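# Take the bike out of the floor rack and park it on its kickstand

## Task

Get the bicycle out of the floor rack, which is loose rather than bolted down, and leave it standing on its own kickstand. At the finish the bike must touch no wall, no furniture, no loose item and not the rack. The robot must release the bike and back away from it. The robot must not topple or be left leaning, and the bike only counts as parked if it stays up with nothing from the robot supporting it.

## Robot and tools

ROBOT. LinearBot: a base that can drive forward, sideways or turn, with a column roughly 1.75 m high. A carriage slides up and down it (lift_m, 0 to 1 m) and holds two identical six-joint arms, left and right, each with a two-finger gripper. Arm bases sit about 0.57 m + lift_m above the floor, with carriage parts hanging about 0.15 m lower. A hand reaches about 0.78 m from its shoulder but only about 0.38 m below its arm base. The hand is roughly 0.16 m long and 0.1 m wide (0.14 m open). Parked arm joints 1 to 6: 0, 0.05, 0.05, 1.45, 0, 0; parked, the robot is about 0.95 m wide and 0.7 m long. The wheel motors are weak, so a light push already stops a drive.

CAMERAS. carriage_camera is fixed on the carriage, facing forward and tilted about 20 degrees down. left_wrist_camera and right_wrist_camera look out past each hand's fingertips. Calibration (OpenCV pinhole plus radial model, 896x504 images) is given per camera and may be slightly off.

FRAMES. Base frame: origin on the floor below the base centre, x forward, y left, z up. left_hand and right_hand are reported in it as the point between the finger pads; quat_wxyz maps base axes to hand axes, where hand z points along the fingers and they open along hand y. Odometry frame is the base frame at the start; base_odometry counts wheel turns, so slip shows up as travel. Heading is positive to the left, -3.142 to 3.142.

execute_actions(actions, cameras). actions is a list holding one action, or empty to just get state and images. An action may contain base, joints or both; they start together.
- base: one command only, a relative move from where the base last measured itself. translate_m: metres, forward positive, -2 to 2. strafe_m: metres, left positive, -2 to 2. rotate_rad: radians, counter-clockwise positive, -6.3 to 6.3.
- joints: a single object keyed by joint name covering both arms; each value is an absolute target, not an offset. lift_m 0 to 1 m. For left_ and right_ alike: joint1_rad -2.617 to 3.054 (arm swing about vertical, 0 forward, positive left); joint2_rad 0 to 3.141 (shoulder; 0 upper arm back and level, 1.57 upright, 3.14 forward and level); joint3_rad 0 to 3.141 (elbow; 0 folded, 3.14 straight); joint4_rad -1.57 to 1.57 (wrist pitch, positive lifts fingertips); joint5_rad -1.57 to 1.57 (wrist yaw, positive swings fingertips right, opposite to joint1); joint6_rad -2.094 to 2.094 (roll about the fingers, positive clockwise seen from the forearm); gripper_m 0 to 0.093 m, the pad gap. Joints you omit may still be driving to an earlier target. Unknown keys or out-of-range numbers make the whole call refused.
- cameras: list of carriage_camera, left_wrist_camera, right_wrist_camera or all; omitted or null means all, [] means none.

wait(seconds): 0 to 10; commands nothing and returns state and images.
zoom_image(camera, region): region [x0, y0, x1, y1] in pixels of that camera's latest full image, origin top-left, at most 504 by 504.
read_manual(section): only "licences"; moves nothing.
finished_scene(scene): pass the current scene number; irreversible, reports success. Call it only once the bike is parked and the robot is clear.

RESULTS. base_status and joint_status describe how each commanded motion ended: done (for the base, wheels turned the full amount, slip included; tiny moves can stop short yet say done); off_target (resting away from target, maybe still pushing; normal for a gripper holding something); contact_stop or time_out (target dropped, holding in place); not_followed under 'joint command not followed' (a self-collision check withheld that arm's targets, which may be retried with later actions; move the blocked arm clear alone first, then the other). on_its_own lists uncommanded joints; 'held at' is their target, not position. motor_effort is percent of maximum with peak in brackets, noisy and biased; a lift effort that keeps dropping while lowering means a hand rests on something; drive_wheels higher at rest than after free motion means the base is still pressing. Joint torques and motor temperatures are listed per arm in joint_positions order. MOTOR HOT appears from 75 °C; OVER-TEMPERATURE FAULT stops an arm at 90 °C, and at 100 °C the arm goes limp and drops. Stretched arms heat fast even empty. ARM HIT means an arm struck the robot. If a call reports a stop, later calls in the same reply are skipped.

CAUTIONS. Hand readings drift, more at long reach; 1 kg sags a level hand 10 to 17 cm. Gripper force is about 45 to 60 N per pad. Arms have no contact stop: a blocked arm keeps pressing and snaps to target once freed. Base and lift contact stops arrive late or not at all; after a blocked drive, back off about 0.2 m the way you came (or turn back), repeat if still pressed. The robot can tip and cannot recover: risk rises with a high carriage, outstretched arms, loads, pulling, or sudden stops; only images reveal a lean. Never drive backward under a table edge. Never let the arms collide or press on each other. Avoid dropping the bike, slamming, or shoving the rack; move efficiently, since robot motion time counts.

Each tool is called after "Emit:" by a JSON object that holds its "name" and its "arguments", one argument or row to a line.

## Session

Emit:
{"name": "execute_actions", "arguments": {
  "actions": []
}}

Scene clock: 0.00 s.
Joint torques (N m, as the arm reports them, + toward a larger angle): no reading
Motor temperatures (°C, as the motors report them): left_arm=[27 27 24 27 28 23] | right_arm=[26 27 27 26 26 27]
base_odometry: x=+0.000 y=+0.000 heading=+0.000 (m, m, rad; odometry frame)
base_status: not commanded
joint_positions: lift_m=+0.297 left_joint1_rad=-0.004 left_joint2_rad=+0.031 left_joint3_rad=+0.035 left_joint4_rad=+1.418 left_joint5_rad=-0.019 left_joint6_rad=+0.029 left_gripper_m=+0.094 right_joint1_rad=+0.017 right_joint2_rad=+0.044 right_joint3_rad=+0.059 right_joint4_rad=+1.479 right_joint5_rad=-0.023 right_joint6_rad=+0.011 right_gripper_m=+0.095
joint_status: not commanded
motor_effort: lift_m=+33 drive_wheels=+2 (%)
left_hand: x=+0.3050 y=+0.3188 z=+1.3042 quat_wxyz=(+0.997, -0.008, +0.075, +0.013) (m; base frame)
right_hand: x=+0.2868 y=-0.3114 z=+1.3124 quat_wxyz=(+0.999, -0.012, +0.039, +0.014) (m; base frame)
pictures: carriage_camera, left_wrist_camera, right_wrist_camera
Images, in order (width x height): carriage_camera 896x504, left_wrist_camera 896x504, right_wrist_camera 896x504.

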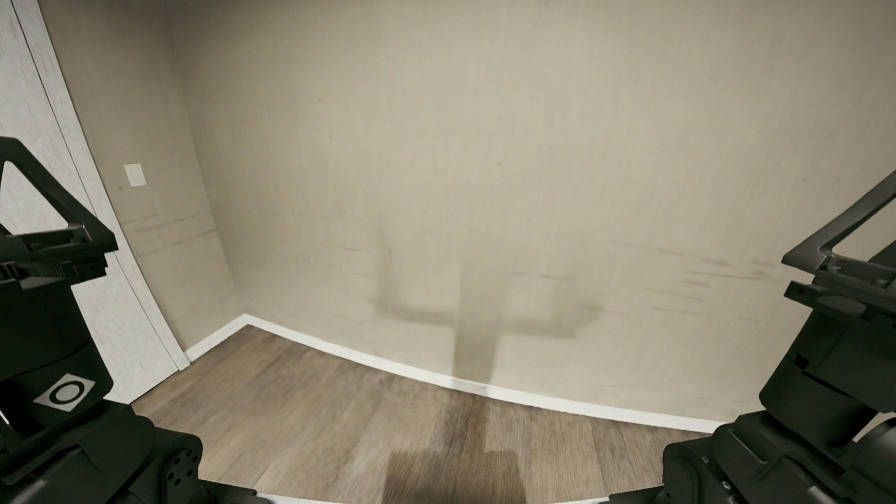

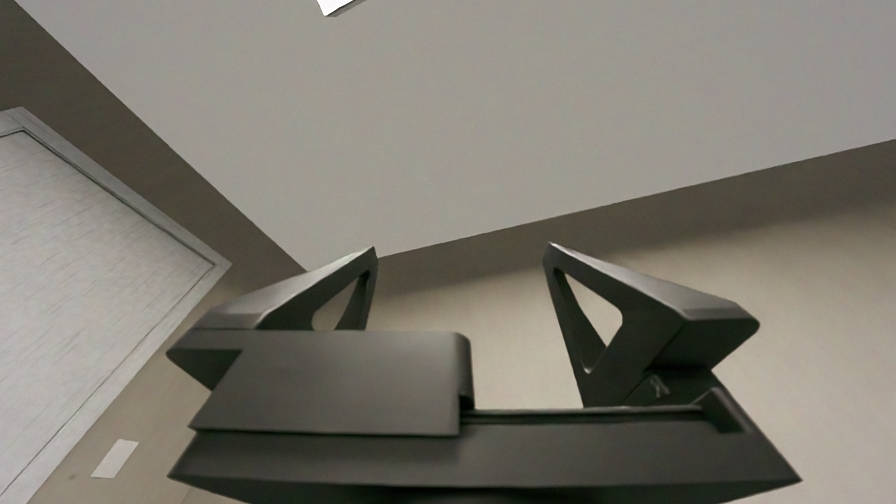

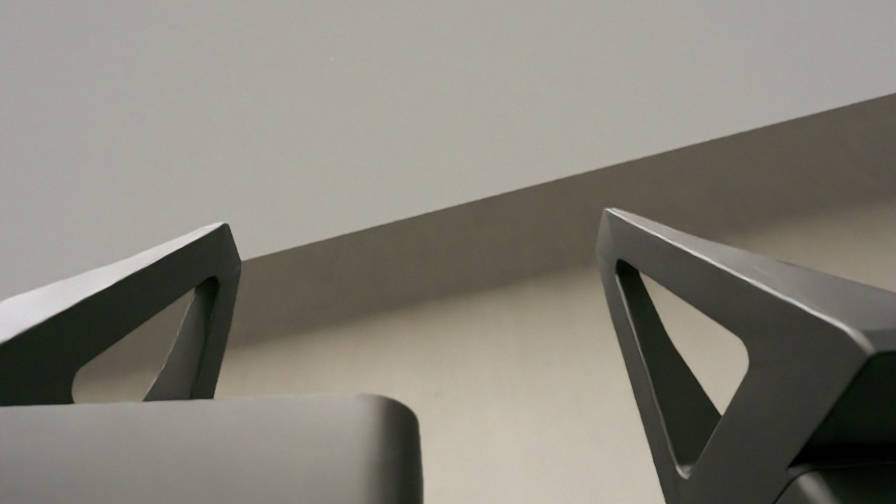

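Emit:
{"name": "execute_actions", "arguments": {
  "actions": [
    {"base":{"rotate_rad":-2.2}}
  ],
  "cameras": ["carriage_camera"]
}}

Emit:
{"name": "execute_actions", "arguments": {
  "actions": [
    {"base":{"rotate_rad":-2.0}}
  ],
  "cameras": ["carriage_camera"]
}}

Scene clock: 12.80 s.
Joint torques (N m, as the arm reports them, + toward a larger angle): left_arm=[ 0.38  3.8   7.42 -0.08  0.1  -0.09] | right_arm=[ 0.22  4.78  6.36 -0.19 -0.02  0.01]
Motor temperatures (°C, as the motors report them): left_arm=[27 27 26 27 28 23] | right_arm=[26 28 28 26 26 27]
base_odometry: x=+0.000 y=+0.000 heading=-2.199 (m, m, rad; odometry frame)
base_status: done
joint_positions: lift_m=+0.297 left_joint1_rad=-0.004 left_joint2_rad=+0.031 left_joint3_rad=+0.035 left_joint4_rad=+1.415 left_joint5_rad=-0.019 left_joint6_rad=+0.029 left_gripper_m=+0.094 right_joint1_rad=+0.017 right_joint2_rad=+0.044 right_joint3_rad=+0.059 right_joint4_rad=+1.477 right_joint5_rad=-0.023 right_joint6_rad=+0.011 right_gripper_m=+0.095
joint_status: not commanded
motor_effort: lift_m=+33(33) drive_wheels=+19(53) (%)
left_hand: x=+0.3057 y=+0.3188 z=+1.3041 quat_wxyz=(+0.997, -0.008, +0.076, +0.013) (m; base frame)
right_hand: x=+0.2873 y=-0.3114 z=+1.3124 quat_wxyz=(+0.999, -0.012, +0.040, +0.014) (m; base frame)
pictures: carriage_camera
Images, in order (width x height): carriage_camera 896x504.

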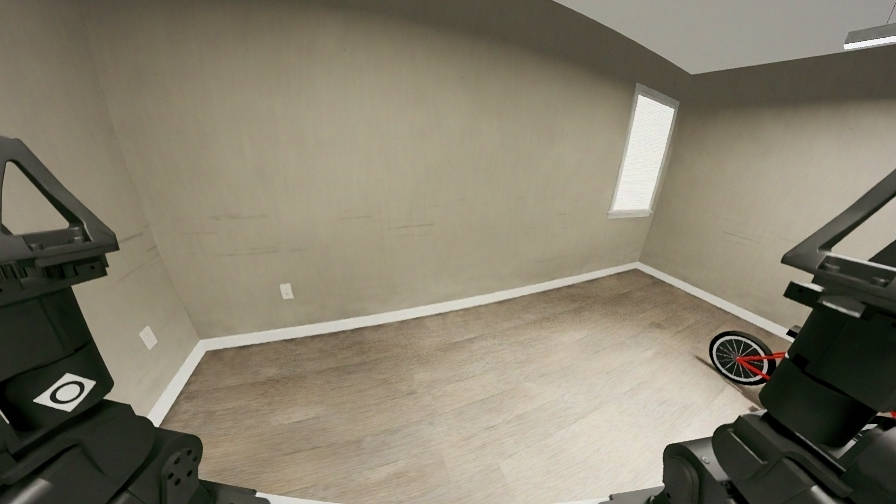

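Scene clock: 16.27 s.
Joint torques (N m, as the arm reports them, + toward a larger angle): left_arm=[ 0.41  3.75  7.42 -0.09  0.1  -0.09] | right_arm=[ 0.23  4.89  6.46 -0.23 -0.02  0.01]
Motor temperatures (°C, as the motors report them): left_arm=[27 27 26 27 28 23] | right_arm=[26 28 28 26 26 27]
base_odometry: x=+0.000 y=+0.000 heading=+2.086 (m, m, rad; odometry frame)
base_status: done
joint_positions: lift_m=+0.297 left_joint1_rad=-0.004 left_joint2_rad=+0.031 left_joint3_rad=+0.035 left_joint4_rad=+1.415 left_joint5_rad=-0.019 left_joint6_rad=+0.029 left_gripper_m=+0.094 right_joint1_rad=+0.017 right_joint2_rad=+0.044 right_joint3_rad=+0.059 right_joint4_rad=+1.477 right_joint5_rad=-0.023 right_joint6_rad=+0.011 right_gripper_m=+0.095
joint_status: not commanded
motor_effort: lift_m=+33(33) drive_wheels=+18(54) (%)
left_hand: x=+0.3058 y=+0.3188 z=+1.3041 quat_wxyz=(+0.997, -0.008, +0.076, +0.013) (m; base frame)
right_hand: x=+0.2873 y=-0.3114 z=+1.3124 quat_wxyz=(+0.999, -0.012, +0.040, +0.014) (m; base frame)
pictures: carriage_camera
Images, in order (width x height): carriage_camera 896x504.

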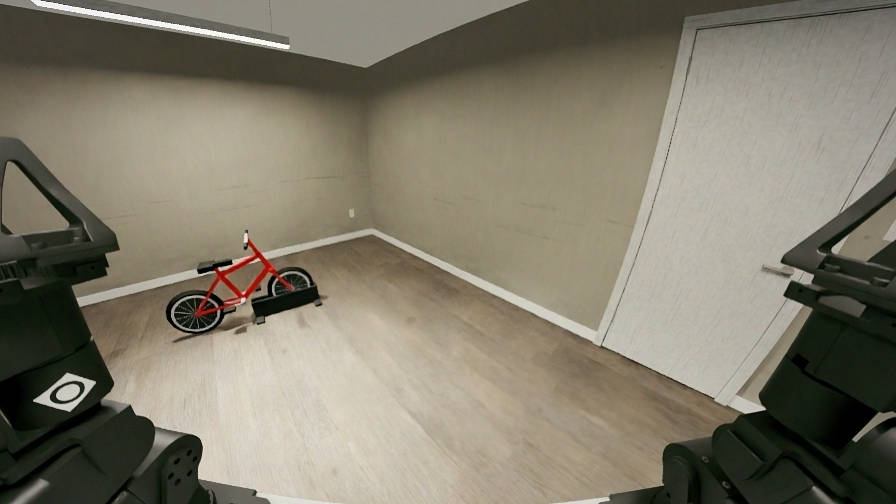

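Emit:
{"name": "execute_actions", "arguments": {
  "actions": [
    {"base":{"rotate_rad":0.75},"joints":{"lift_m":0.0}}
  ],
  "cameras": ["carriage_camera"]
}}

Emit:
{"name": "execute_actions", "arguments": {
  "actions": [
    {"base":{"translate_m":1.0}}
  ],
  "cameras": ["carriage_camera"]
}}

Scene clock: 24.13 s.
Joint torques (N m, as the arm reports them, + toward a larger angle): left_arm=[ 0.4   3.77  7.45 -0.09  0.1  -0.09] | right_arm=[ 0.22  4.83  6.29 -0.24 -0.02  0.01]
Motor temperatures (°C, as the motors report them): left_arm=[27 28 27 27 28 23] | right_arm=[26 28 29 26 26 27]
base_odometry: x=+0.000 y=+0.000 heading=+2.834 (m, m, rad; odometry frame)
base_status: done
joint_positions: lift_m=+0.000 left_joint1_rad=-0.004 left_joint2_rad=+0.031 left_joint3_rad=+0.035 left_joint4_rad=+1.416 left_joint5_rad=-0.019 left_joint6_rad=+0.029 left_gripper_m=+0.094 right_joint1_rad=+0.017 right_joint2_rad=+0.044 right_joint3_rad=+0.059 right_joint4_rad=+1.477 right_joint5_rad=-0.023 right_joint6_rad=+0.011 right_gripper_m=+0.095
joint_status: all done
motor_effort: lift_m=+29(29) drive_wheels=+27(45) (%)
left_hand: x=+0.3054 y=+0.3188 z=+1.0073 quat_wxyz=(+0.997, -0.008, +0.076, +0.013) (m; base frame)
right_hand: x=+0.2873 y=-0.3114 z=+1.0155 quat_wxyz=(+0.999, -0.012, +0.040, +0.014) (m; base frame)
pictures: carriage_camera
camera_calibration (this result's frames):
carriage_camera: T_world_to_cam=[[-0.0183693, -0.9987, 0.0475582, -0.049749], [-0.379111, -0.0370569, -0.924609, 0.998778], [0.925169, -0.0350143, -0.377937, 0.196744], [0, 0, 0, 1]] pos_world=[0.195712, -0.00578386, 1.0002]
Images, in order (width x height): carriage_camera 896x504.

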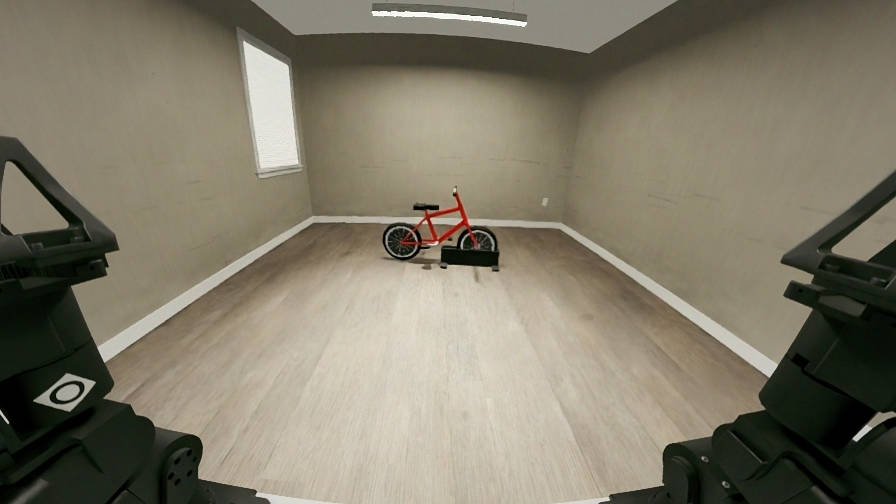

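Scene clock: 28.40 s.
Joint torques (N m, as the arm reports them, + toward a larger angle): left_arm=[ 0.41  3.78  7.4  -0.11  0.1  -0.09] | right_arm=[ 0.21  4.83  6.44 -0.24 -0.02  0.01]
Motor temperatures (°C, as the motors report them): left_arm=[27 28 27 27 28 23] | right_arm=[26 28 29 26 26 27]
base_odometry: x=-0.953 y=+0.302 heading=+2.835 (m, m, rad; odometry frame)
base_status: done
joint_positions: lift_m=+0.000 left_joint1_rad=-0.004 left_joint2_rad=+0.031 left_joint3_rad=+0.035 left_joint4_rad=+1.417 left_joint5_rad=-0.019 left_joint6_rad=+0.029 left_gripper_m=+0.094 right_joint1_rad=+0.017 right_joint2_rad=+0.044 right_joint3_rad=+0.059 right_joint4_rad=+1.479 right_joint5_rad=-0.023 right_joint6_rad=+0.011 right_gripper_m=+0.095
joint_status: not commanded
motor_effort: lift_m=+30(29) drive_wheels=-13(59) (%)
left_hand: x=+0.3053 y=+0.3188 z=+1.0073 quat_wxyz=(+0.997, -0.008, +0.075, +0.013) (m; base frame)
right_hand: x=+0.2868 y=-0.3114 z=+1.0155 quat_wxyz=(+0.999, -0.012, +0.039, +0.014) (m; base frame)
pictures: carriage_camera
camera_calibration (this result's frames):
carriage_camera: T_world_to_cam=[[-0.0183693, -0.9987, 0.0475582, -0.049749], [-0.379111, -0.0370569, -0.924609, 0.998778], [0.925169, -0.0350143, -0.377937, 0.196744], [0, 0, 0, 1]] pos_world=[0.195712, -0.00578386, 1.0002]
Images, in order (width x height): carriage_camera 896x504.

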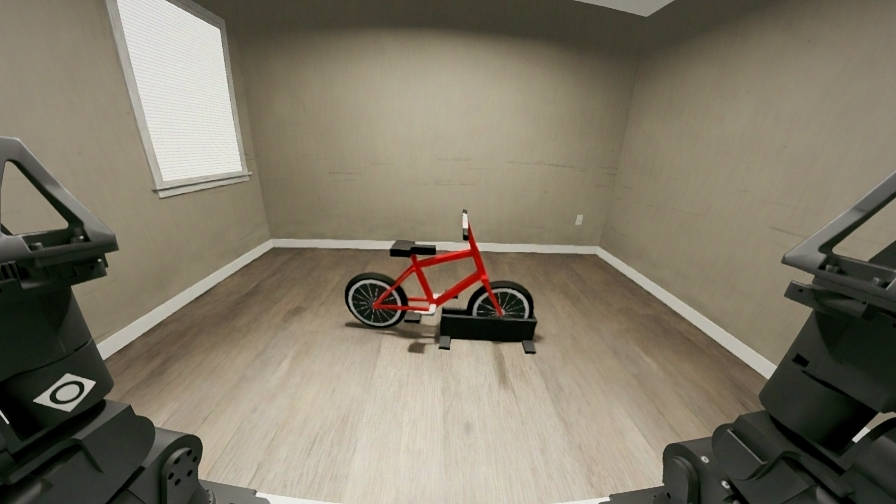

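Emit:
{"name": "execute_actions", "arguments": {
  "actions": [
    {"base":{"translate_m":0.6}}
  ],
  "cameras": ["carriage_camera"]
}}

Emit:
{"name": "zoom_image", "arguments": {
  "camera": "carriage_camera",
  "region": [250, 220, 650, 460]
}}

Scene clock: 41.27 s.
Joint torques (N m, as the arm reports them, + toward a larger angle): left_arm=[ 0.39  3.81  7.38 -0.13  0.1  -0.09] | right_arm=[ 0.22  4.9   6.46 -0.25 -0.02  0.01]
Motor temperatures (°C, as the motors report them): left_arm=[27 28 28 27 28 23] | right_arm=[26 29 30 26 26 27]
base_odometry: x=-1.526 y=+0.482 heading=+2.835 (m, m, rad; odometry frame)
base_status: done
joint_positions: lift_m=+0.000 left_joint1_rad=-0.004 left_joint2_rad=+0.031 left_joint3_rad=+0.035 left_joint4_rad=+1.418 left_joint5_rad=-0.019 left_joint6_rad=+0.029 left_gripper_m=+0.094 right_joint1_rad=+0.017 right_joint2_rad=+0.044 right_joint3_rad=+0.059 right_joint4_rad=+1.479 right_joint5_rad=-0.023 right_joint6_rad=+0.011 right_gripper_m=+0.095
joint_status: not commanded
motor_effort: lift_m=+30(29) drive_wheels=-13(52) (%)
left_hand: x=+0.3049 y=+0.3188 z=+1.0074 quat_wxyz=(+0.997, -0.008, +0.075, +0.013) (m; base frame)
right_hand: x=+0.2868 y=-0.3114 z=+1.0155 quat_wxyz=(+0.999, -0.012, +0.039, +0.014) (m; base frame)
pictures: carriage_camera
camera_calibration (this result's frames):
carriage_camera: T_world_to_cam=[[-0.0183693, -0.9987, 0.0475582, -0.049749], [-0.379111, -0.0370569, -0.924609, 0.998778], [0.925169, -0.0350143, -0.377937, 0.196744], [0, 0, 0, 1]] pos_world=[0.195712, -0.00578386, 1.0002]
Images, in order (width x height): carriage_camera 896x504.

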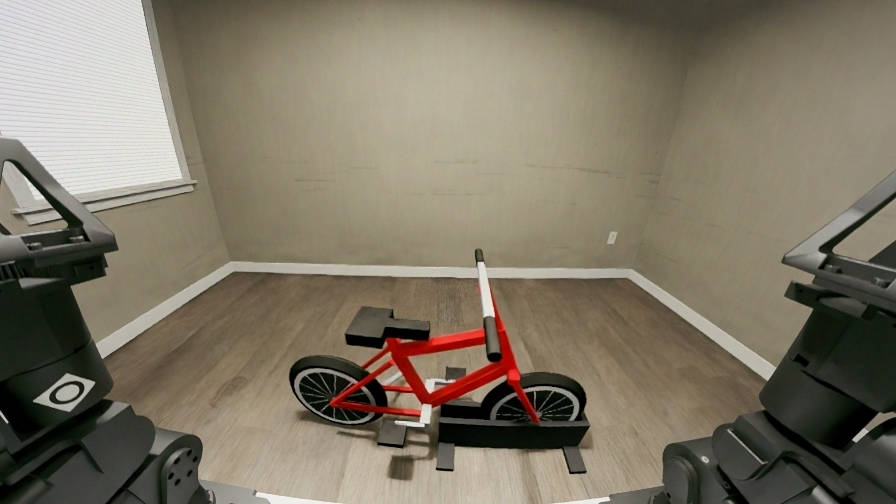

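Region (250, 220, 650, 460) of carriage_camera's 896x504 image, scaled by 1.260, with more detail than that image has; it fills the top 302 rows of this view, and the rest is white.

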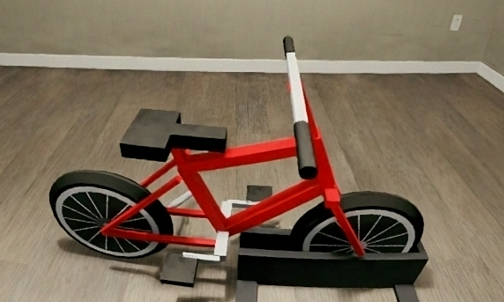

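Emit:
{"name": "execute_actions", "arguments": {
  "actions": [
    {"base":{"strafe_m":-0.2},"joints":{"lift_m":0.15,"left_joint2_rad":2.0,"left_joint3_rad":1.7,"left_joint4_rad":-1.27,"left_joint6_rad":1.57}}
  ]
}}

Scene clock: 62.80 s.
Joint torques (N m, as the arm reports them, + toward a larger angle): left_arm=[  0.39 -12.31  10.53   0.2    0.16  -0.01] | right_arm=[ 0.22  4.83  6.4  -0.23 -0.02  0.02]
Motor temperatures (°C, as the motors report them): left_arm=[27 29 29 27 28 23] | right_arm=[26 29 30 26 26 27]
base_odometry: x=-1.466 y=+0.673 heading=+2.836 (m, m, rad; odometry frame)
base_status: done
joint_positions: lift_m=+0.150 left_joint1_rad=-0.004 left_joint2_rad=+2.001 left_joint3_rad=+1.672 left_joint4_rad=-1.268 left_joint5_rad=-0.019 left_joint6_rad=+1.562 left_gripper_m=+0.094 right_joint1_rad=+0.017 right_joint2_rad=+0.044 right_joint3_rad=+0.059 right_joint4_rad=+1.478 right_joint5_rad=-0.023 right_joint6_rad=+0.011 right_gripper_m=+0.095
joint_status: all done
motor_effort: lift_m=+35(44) drive_wheels=-5(48) (%)
left_hand: x=+0.6423 y=+0.3174 z=+0.8163 quat_wxyz=(-0.016, +0.706, +0.708, -0.003) (m; base frame)
right_hand: x=+0.2869 y=-0.3114 z=+1.1651 quat_wxyz=(+0.999, -0.012, +0.039, +0.014) (m; base frame)
pictures: carriage_camera, left_wrist_camera, right_wrist_camera
camera_calibration (this result's frames):
carriage_camera: T_world_to_cam=[[-0.0183693, -0.9987, 0.0475582, -0.0568648], [-0.379111, -0.0370569, -0.924609, 1.13712], [0.925169, -0.0350143, -0.377937, 0.253292], [0, 0, 0, 1]] pos_world=[0.195712, -0.00578386, 1.14983]
left_wrist_camera: T_world_to_cam=[[-0.999923, 0.00196023, 0.0122352, 0.635577], [0.00900084, 0.793534, 0.608459, -0.745891], [-0.00851636, 0.608522, -0.793491, 0.588508], [0, 0, 0, 1]] pos_world=[0.647254, 0.232524, 0.913043]
right_wrist_camera: T_world_to_cam=[[0.0442513, -0.998485, -0.0326917, -0.292423], [0.740164, 0.0547459, -0.670195, 0.587948], [0.670969, 0.00545975, 0.741465, -0.930409], [0, 0, 0, 1]] pos_world=[0.202038, -0.319088, 1.07435]
Images, in order (width x height): carriage_camera 896x504, left_wrist_camera 896x504, right_wrist_camera 896x504.

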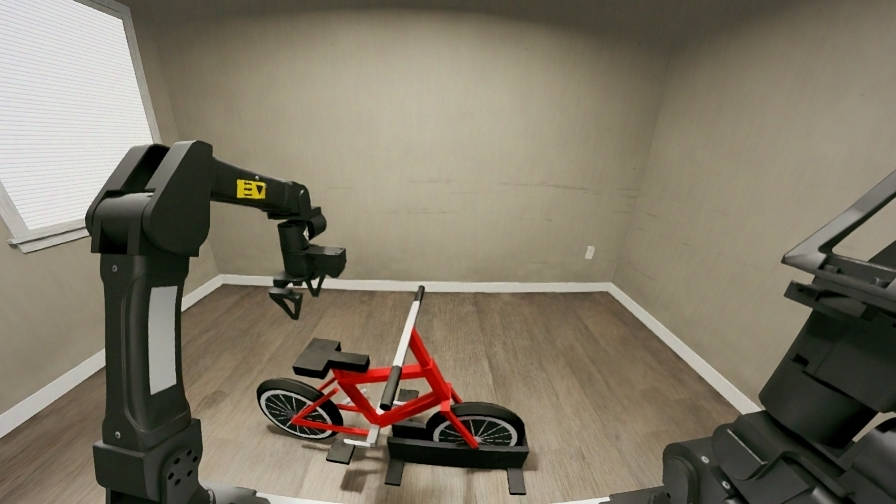

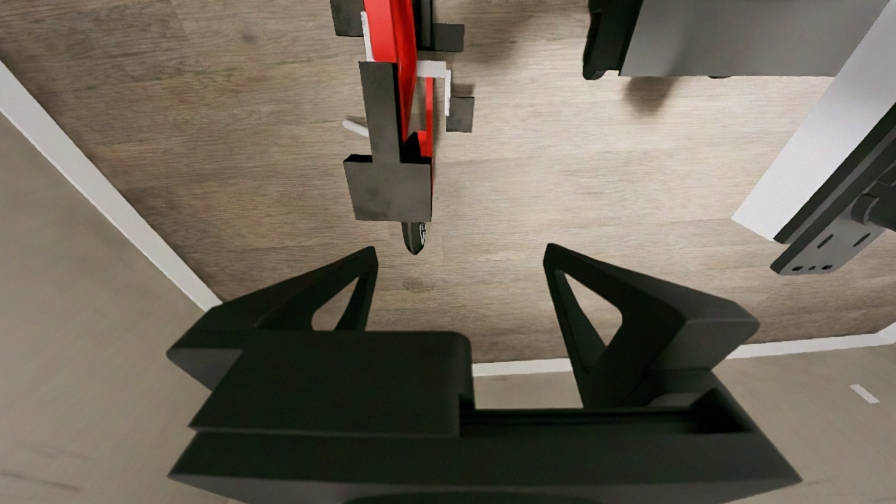

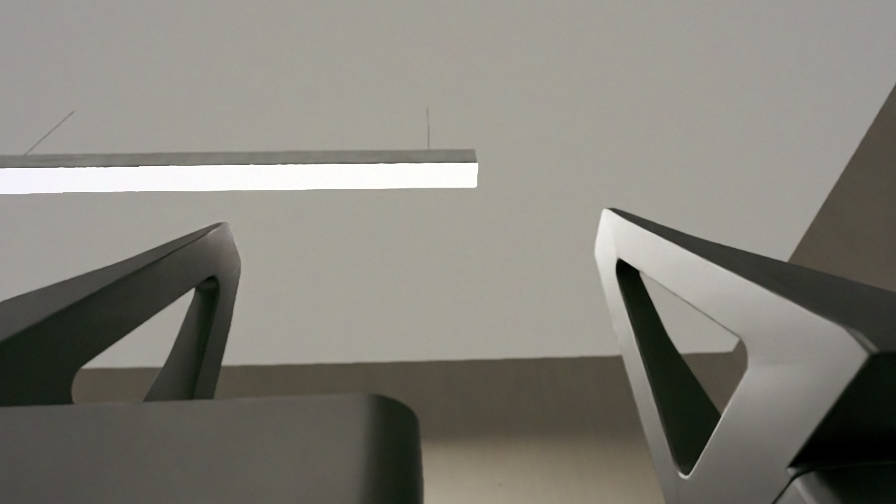

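Emit:
{"name": "execute_actions", "arguments": {
  "actions": [
    {"base":{"translate_m":0.115},"joints":{"lift_m":0.0}}
  ]
}}

Scene clock: 75.23 s.
Joint torques (N m, as the arm reports them, + toward a larger angle): left_arm=[  0.41 -12.46   9.29   0.24   0.16  -0.02] | right_arm=[ 0.24  4.89  6.44 -0.25 -0.02  0.01]
Motor temperatures (°C, as the motors report them): left_arm=[27 32 30 27 28 23] | right_arm=[26 29 31 26 26 27]
base_odometry: x=-1.575 y=+0.708 heading=+2.835 (m, m, rad; odometry frame)
base_status: done
joint_positions: lift_m=+0.000 left_joint1_rad=-0.004 left_joint2_rad=+2.003 left_joint3_rad=+1.685 left_joint4_rad=-1.269 left_joint5_rad=-0.019 left_joint6_rad=+1.563 left_gripper_m=+0.094 right_joint1_rad=+0.017 right_joint2_rad=+0.044 right_joint3_rad=+0.059 right_joint4_rad=+1.479 right_joint5_rad=-0.023 right_joint6_rad=+0.011 right_gripper_m=+0.095
joint_status: all done
motor_effort: lift_m=+30(31) drive_wheels=-10(43) (%)
left_hand: x=+0.6454 y=+0.3174 z=+0.6695 quat_wxyz=(-0.012, +0.706, +0.708, +0.001) (m; base frame)
right_hand: x=+0.2868 y=-0.3114 z=+1.0155 quat_wxyz=(+0.999, -0.012, +0.039, +0.014) (m; base frame)
pictures: carriage_camera, left_wrist_camera, right_wrist_camera
camera_calibration (this result's frames):
carriage_camera: T_world_to_cam=[[-0.0183693, -0.9987, 0.0475582, -0.0497475], [-0.379111, -0.0370569, -0.924609, 0.998748], [0.925169, -0.0350143, -0.377937, 0.196732], [0, 0, 0, 1]] pos_world=[0.195712, -0.00578386, 1.00017]
left_wrist_camera: T_world_to_cam=[[-0.999996, 0.0023419, 0.00156142, 0.647594], [0.00280855, 0.793564, 0.60848, -0.652573], [0.000185915, 0.608482, -0.793567, 0.466452], [0, 0, 0, 1]] pos_world=[0.649338, 0.232514, 0.766228]
right_wrist_camera: T_world_to_cam=[[0.0442638, -0.998485, -0.0326813, -0.297327], [0.740419, 0.0547503, -0.669912, 0.487365], [0.670686, 0.00545495, 0.741721, -0.819568], [0, 0, 0, 1]] pos_world=[0.20198, -0.319089, 0.924665]
Images, in order (width x height): carriage_camera 896x504, left_wrist_camera 896x504, right_wrist_camera 896x504.

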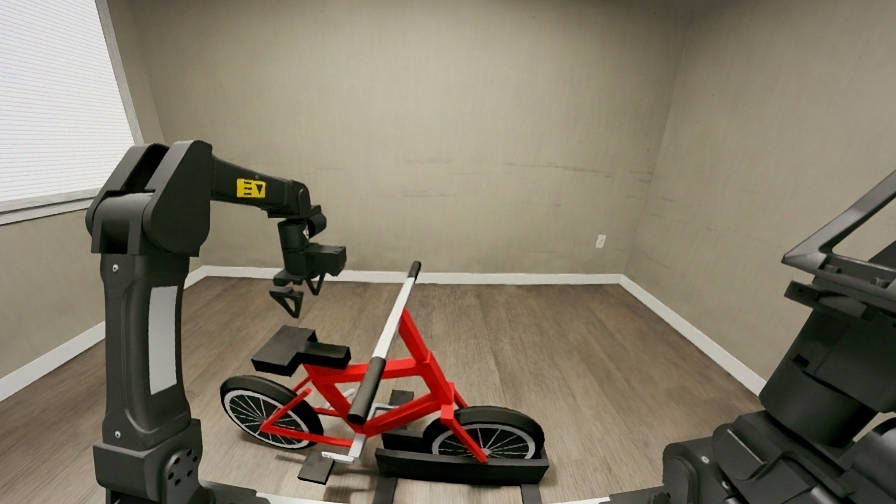

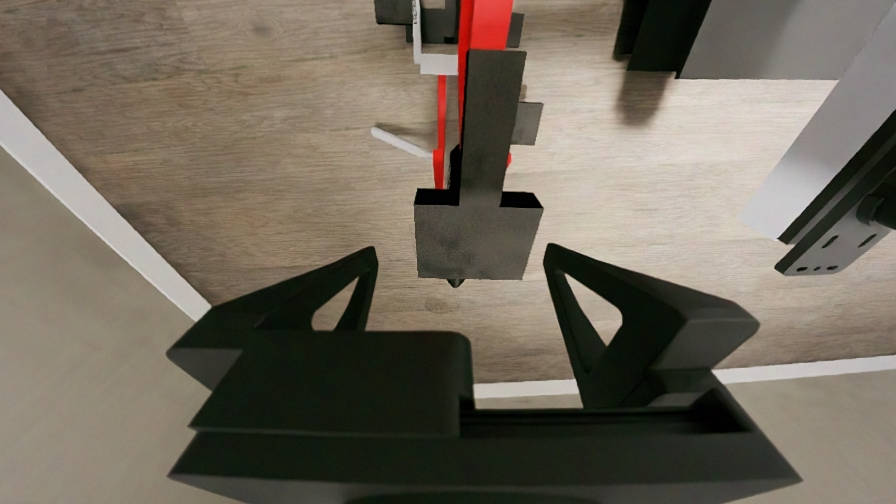

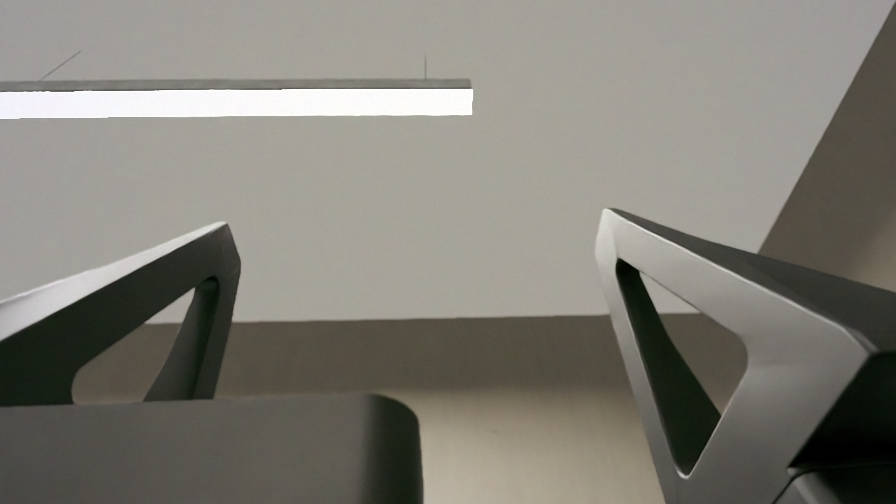

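Emit:
{"name": "execute_actions", "arguments": {
  "actions": [
    {"base":{"translate_m":-0.12}}
  ],
  "cameras": []
}}

Emit:
{"name": "execute_actions", "arguments": {
  "actions": [
    {"base":{"strafe_m":-0.03},"joints":{"left_joint2_rad":2.4,"left_joint3_rad":1.87,"left_joint4_rad":-1.02}}
  ],
  "cameras": ["carriage_camera","left_wrist_camera"]
}}

Scene clock: 90.33 s.
Joint torques (N m, as the arm reports them, + toward a larger angle): left_arm=[  0.41 -12.45   9.26   0.23   0.16   0.  ] | right_arm=[ 0.22  4.82  6.4  -0.22 -0.02  0.01]
Motor temperatures (°C, as the motors report them): left_arm=[27 36 31 27 28 23] | right_arm=[26 29 31 26 26 27]
base_odometry: x=-1.461 y=+0.672 heading=+2.835 (m, m, rad; odometry frame)
base_status: done
joint_positions: lift_m=+0.000 left_joint1_rad=-0.004 left_joint2_rad=+2.003 left_joint3_rad=+1.685 left_joint4_rad=-1.269 left_joint5_rad=-0.019 left_joint6_rad=+1.563 left_gripper_m=+0.094 right_joint1_rad=+0.017 right_joint2_rad=+0.044 right_joint3_rad=+0.059 right_joint4_rad=+1.478 right_joint5_rad=-0.023 right_joint6_rad=+0.011 right_gripper_m=+0.095
joint_status: not commanded
motor_effort: lift_m=+30(31) drive_wheels=-4(53) (%)
left_hand: x=+0.6455 y=+0.3174 z=+0.6695 quat_wxyz=(-0.012, +0.706, +0.708, +0.001) (m; base frame)
right_hand: x=+0.2870 y=-0.3114 z=+1.0155 quat_wxyz=(+0.999, -0.012, +0.039, +0.014) (m; base frame)
pictures: none
No camera images: the call's "cameras" was empty. Leave "cameras" out to get every camera's image.

Scene clock: 91.33 s.
Joint torques (N m, as the arm reports them, + toward a larger angle): left_arm=[  0.47 -16.93   8.     0.24   0.16  -0.02] | right_arm=[ 0.23  4.96  6.46 -0.25 -0.02  0.01]
Motor temperatures (°C, as the motors report them): left_arm=[27 36 31 27 28 23] | right_arm=[26 29 31 26 26 27]
base_odometry: x=-1.452 y=+0.700 heading=+2.835 (m, m, rad; odometry frame)
base_status: done
joint_positions: lift_m=+0.000 left_joint1_rad=-0.005 left_joint2_rad=+2.418 left_joint3_rad=+1.864 left_joint4_rad=-1.018 left_joint5_rad=-0.019 left_joint6_rad=+1.563 left_gripper_m=+0.094 right_joint1_rad=+0.017 right_joint2_rad=+0.044 right_joint3_rad=+0.059 right_joint4_rad=+1.478 right_joint5_rad=-0.023 right_joint6_rad=+0.011 right_gripper_m=+0.095
joint_status: all done
motor_effort: lift_m=+30(30) drive_wheels=+6(36) (%)
left_hand: x=+0.7251 y=+0.3169 z=+0.5462 quat_wxyz=(-0.007, +0.706, +0.708, +0.006) (m; base frame)
right_hand: x=+0.2870 y=-0.3114 z=+1.0155 quat_wxyz=(+0.999, -0.012, +0.039, +0.014) (m; base frame)
pictures: carriage_camera, left_wrist_camera
camera_calibration (this result's frames):
carriage_camera: T_world_to_cam=[[-0.0183693, -0.9987, 0.0475582, -0.0497475], [-0.379111, -0.0370569, -0.924609, 0.998748], [0.925169, -0.0350143, -0.377937, 0.196732], [0, 0, 0, 1]] pos_world=[0.195712, -0.00578386, 1.00017]
left_wrist_camera: T_world_to_cam=[[-0.999897, 0.00272293, -0.0140786, 0.735791], [-0.00640511, 0.793606, 0.608398, -0.570659], [0.0128295, 0.608426, -0.793507, 0.359715], [0, 0, 0, 1]] pos_world=[0.727445, 0.232015, 0.642983]
Images, in order (width x height): carriage_camera 896x504, left_wrist_camera 896x504.

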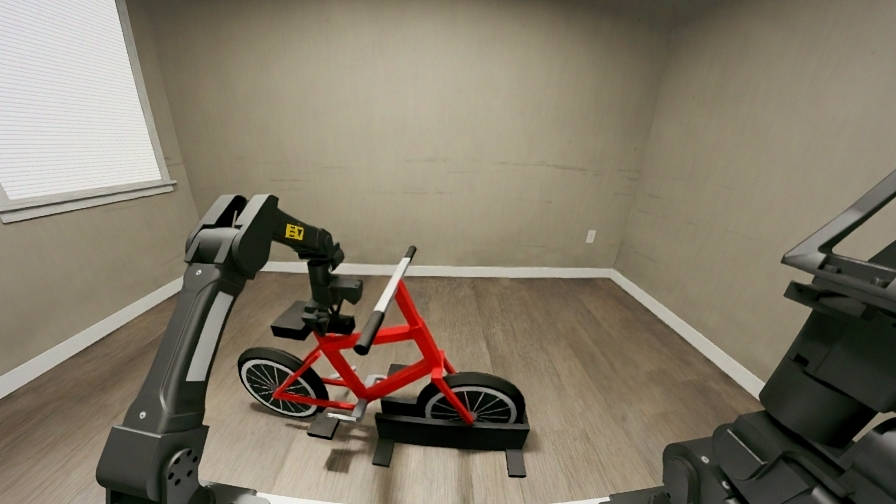

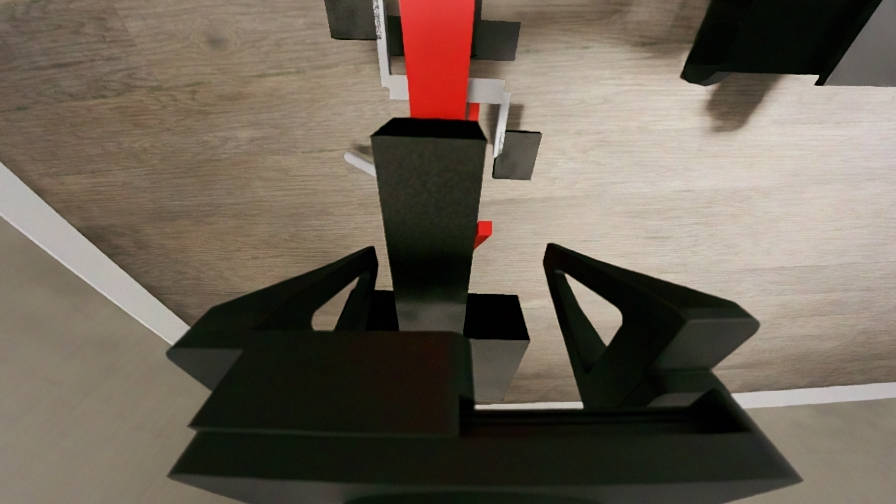

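Straddling roughly; go slightly lower and close.

Emit:
{"name": "execute_actions", "arguments": {
  "actions": [
    {"joints":{"left_joint2_rad":2.47,"left_joint3_rad":1.87,"left_joint4_rad":-0.95}}
  ],
  "cameras": []
}}

Emit:
{"name": "execute_actions", "arguments": {
  "actions": [
    {"joints":{"left_gripper_m":0.0}}
  ],
  "cameras": []
}}

Emit:
{"name": "execute_actions", "arguments": {
  "actions": [
    {"base":{"strafe_m":0.35},"joints":{"left_joint2_rad":2.42,"left_joint4_rad":-1.0}}
  ],
  "cameras": ["carriage_camera","left_wrist_camera"]
}}

Scene clock: 100.53 s.
Joint torques (N m, as the arm reports them, + toward a larger angle): left_arm=[  0.49 -15.5    8.02   0.3    0.16  -0.01] | right_arm=[ 0.22  4.86  6.42 -0.24 -0.02  0.01]
Motor temperatures (°C, as the motors report them): left_arm=[27 40 31 27 28 23] | right_arm=[26 29 31 26 26 27]
base_odometry: x=-1.452 y=+0.700 heading=+2.835 (m, m, rad; odometry frame)
base_status: not commanded
joint_positions: lift_m=+0.000 left_joint1_rad=-0.005 left_joint2_rad=+2.466 left_joint3_rad=+1.864 left_joint4_rad=-0.953 left_joint5_rad=-0.019 left_joint6_rad=+1.563 left_gripper_m=+0.094 right_joint1_rad=+0.017 right_joint2_rad=+0.044 right_joint3_rad=+0.059 right_joint4_rad=+1.478 right_joint5_rad=-0.023 right_joint6_rad=+0.011 right_gripper_m=+0.095
joint_status: all done
motor_effort: lift_m=+30(30) drive_wheels=+7(5) (%)
left_hand: x=+0.7333 y=+0.3169 z=+0.5251 quat_wxyz=(-0.001, +0.706, +0.708, +0.012) (m; base frame)
right_hand: x=+0.2870 y=-0.3114 z=+1.0155 quat_wxyz=(+0.999, -0.012, +0.039, +0.014) (m; base frame)
pictures: none
No camera images: the call's "cameras" was empty. Leave "cameras" out to get every camera's image.

Scene clock: 101.27 s.
Joint torques (N m, as the arm reports them, + toward a larger angle): left_arm=[  0.47 -15.55   8.01   0.24   0.18  -0.29] | right_arm=[ 0.22  4.86  6.48 -0.23 -0.02  0.01]
Motor temperatures (°C, as the motors report them): left_arm=[27 41 31 27 28 23] | right_arm=[26 29 31 26 26 27]
base_odometry: x=-1.452 y=+0.700 heading=+2.835 (m, m, rad; odometry frame)
base_status: not commanded
joint_positions: lift_m=+0.000 left_joint1_rad=-0.005 left_joint2_rad=+2.467 left_joint3_rad=+1.864 left_joint4_rad=-0.944 left_joint5_rad=-0.020 left_joint6_rad=+1.588 left_gripper_m=+0.039 right_joint1_rad=+0.017 right_joint2_rad=+0.044 right_joint3_rad=+0.059 right_joint4_rad=+1.477 right_joint5_rad=-0.023 right_joint6_rad=+0.011 right_gripper_m=+0.095
joint_status: left_gripper_m off_target (ended at +0.039, target +0.000)
motor_effort: lift_m=+30(30) drive_wheels=+5(6) (%)
left_hand: x=+0.7353 y=+0.3166 z=+0.5248 quat_wxyz=(+0.001, +0.715, +0.699, +0.015) (m; base frame)
right_hand: x=+0.2871 y=-0.3114 z=+1.0155 quat_wxyz=(+0.999, -0.012, +0.039, +0.014) (m; base frame)
pictures: none
No camera images: the call's "cameras" was empty. Leave "cameras" out to get every camera's image.

Scene clock: 104.00 s.
Joint torques (N m, as the arm reports them, + toward a larger angle): left_arm=[  2.19 -19.43   8.08  -0.42  -0.58  -0.45] | right_arm=[ 0.25  4.9   6.41 -0.22 -0.02  0.01]
Motor temperatures (°C, as the motors report them): left_arm=[27 43 31 27 28 24] | right_arm=[26 29 31 26 26 27]
base_odometry: x=-1.557 y=+0.367 heading=+2.835 (m, m, rad; odometry frame)
base_status: done
joint_positions: lift_m=+0.000 left_joint1_rad=-0.029 left_joint2_rad=+2.465 left_joint3_rad=+1.864 left_joint4_rad=-0.924 left_joint5_rad=+0.051 left_joint6_rad=+1.602 left_gripper_m=+0.039 right_joint1_rad=+0.017 right_joint2_rad=+0.044 right_joint3_rad=+0.059 right_joint4_rad=+1.477 right_joint5_rad=-0.023 right_joint6_rad=+0.011 right_gripper_m=+0.095
joint_status: left_joint4_rad off_target (ended at -0.924, target -1.000); the others done
motor_effort: lift_m=+31(30) drive_wheels=-2(64) (%)
left_hand: x=+0.7400 y=+0.2933 z=+0.5258 quat_wxyz=(+0.034, +0.728, +0.685, -0.002) (m; base frame)
right_hand: x=+0.2871 y=-0.3114 z=+1.0155 quat_wxyz=(+0.999, -0.012, +0.039, +0.014) (m; base frame)
pictures: carriage_camera, left_wrist_camera
camera_calibration (this result's frames):
carriage_camera: T_world_to_cam=[[-0.0183693, -0.9987, 0.0475582, -0.0497475], [-0.379111, -0.0370569, -0.924609, 0.998748], [0.925169, -0.0350143, -0.377937, 0.196732], [0, 0, 0, 1]] pos_world=[0.195712, -0.00578386, 1.00017]
left_wrist_camera: T_world_to_cam=[[-0.995942, 0.0652318, -0.0620101, 0.754476], [0.0202346, 0.83363, 0.551953, -0.541213], [0.0876984, 0.548458, -0.831566, 0.339923], [0, 0, 0, 1]] pos_world=[0.732554, 0.215521, 0.628178]
Images, in order (width x height): carriage_camera 896x504, left_wrist_camera 896x504.

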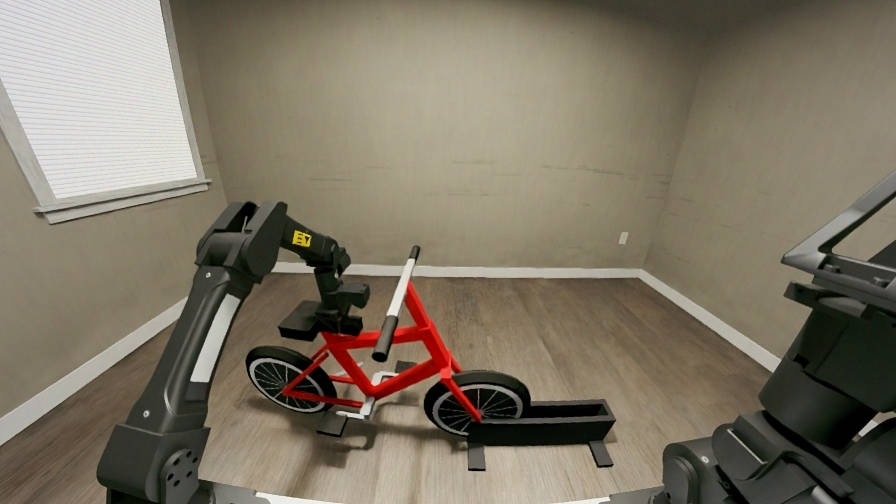

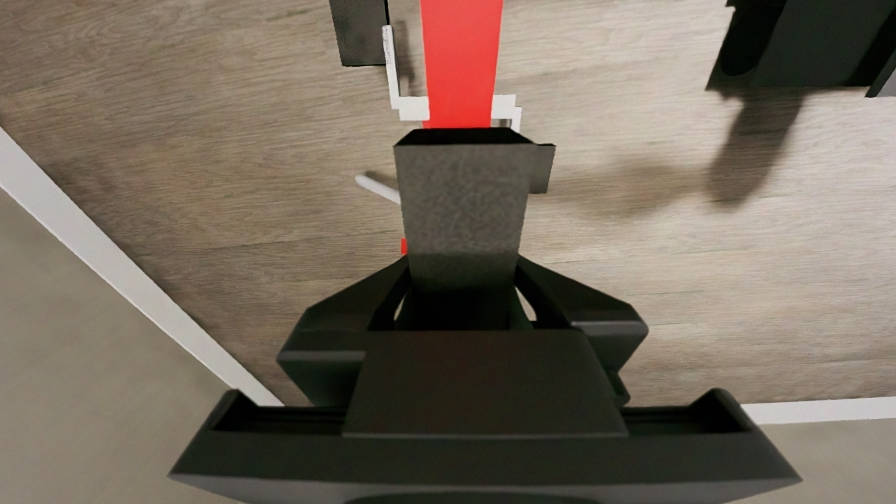

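Working.

Emit:
{"name": "execute_actions", "arguments": {
  "actions": [
    {"base":{"strafe_m":0.3},"joints":{"left_joint2_rad":2.42}}
  ],
  "cameras": ["carriage_camera","left_wrist_camera"]
}}

Scene clock: 111.13 s.
Joint torques (N m, as the arm reports them, + toward a larger angle): left_arm=[  1.26 -19.44   8.1   -0.48   0.1   -0.9 ] | right_arm=[ 0.23  4.87  6.43 -0.24 -0.02  0.01]
Motor temperatures (°C, as the motors report them): left_arm=[27 47 31 27 28 24] | right_arm=[26 29 32 26 26 27]
base_odometry: x=-1.641 y=+0.101 heading=+2.836 (m, m, rad; odometry frame)
base_status: strafe_m contact_stop (by the wheels' count: +0.279 of +0.300)
joint_positions: lift_m=+0.000 left_joint1_rad=-0.016 left_joint2_rad=+2.465 left_joint3_rad=+1.864 left_joint4_rad=-0.918 left_joint5_rad=-0.014 left_joint6_rad=+1.645 left_gripper_m=+0.039 right_joint1_rad=+0.017 right_joint2_rad=+0.044 right_joint3_rad=+0.059 right_joint4_rad=+1.478 right_joint5_rad=-0.024 right_joint6_rad=+0.011 right_gripper_m=+0.095
joint_status: all done
motor_effort: lift_m=+30(30) drive_wheels=-2(59) (%)
left_hand: x=+0.7419 y=+0.3106 z=+0.5257 quat_wxyz=(+0.012, +0.738, +0.674, +0.023) (m; base frame)
right_hand: x=+0.2870 y=-0.3113 z=+1.0155 quat_wxyz=(+0.999, -0.012, +0.039, +0.014) (m; base frame)
pictures: carriage_camera, left_wrist_camera
camera_calibration (this result's frames):
carriage_camera: T_world_to_cam=[[-0.0183693, -0.9987, 0.0475582, -0.0497475], [-0.379111, -0.0370569, -0.924609, 0.998748], [0.925169, -0.0350143, -0.377937, 0.196732], [0, 0, 0, 1]] pos_world=[0.195712, -0.00578386, 1.00017]
left_wrist_camera: T_world_to_cam=[[-0.993292, 0.0959184, -0.0645803, 0.745029], [0.0372249, 0.79401, 0.606764, -0.584719], [0.109477, 0.600289, -0.792255, 0.277228], [0, 0, 0, 1]] pos_world=[0.731447, 0.226393, 0.622536]
Images, in order (width x height): carriage_camera 896x504, left_wrist_camera 896x504.

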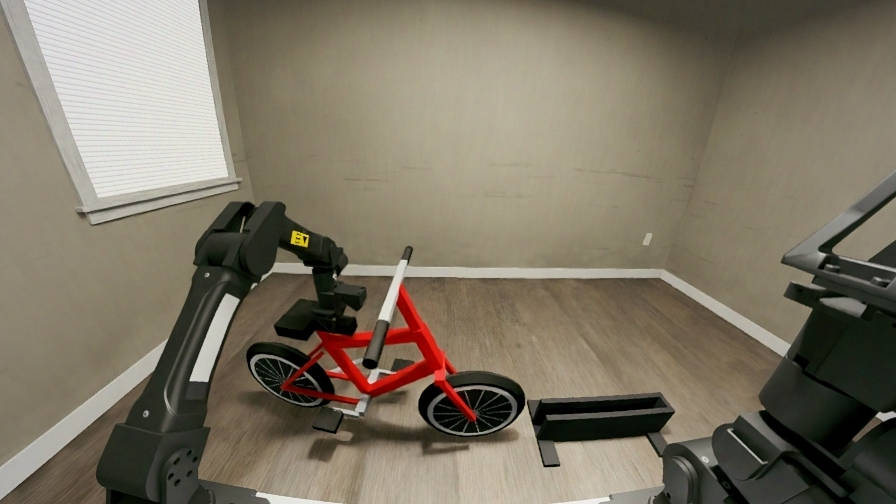

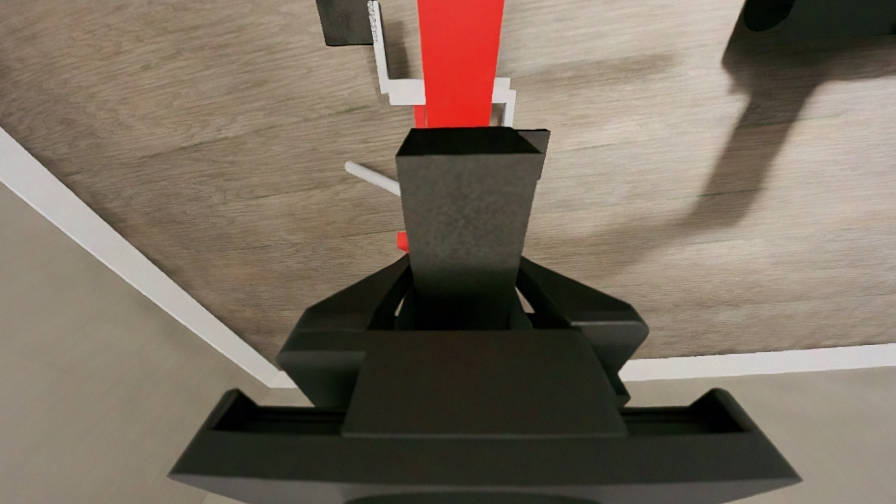

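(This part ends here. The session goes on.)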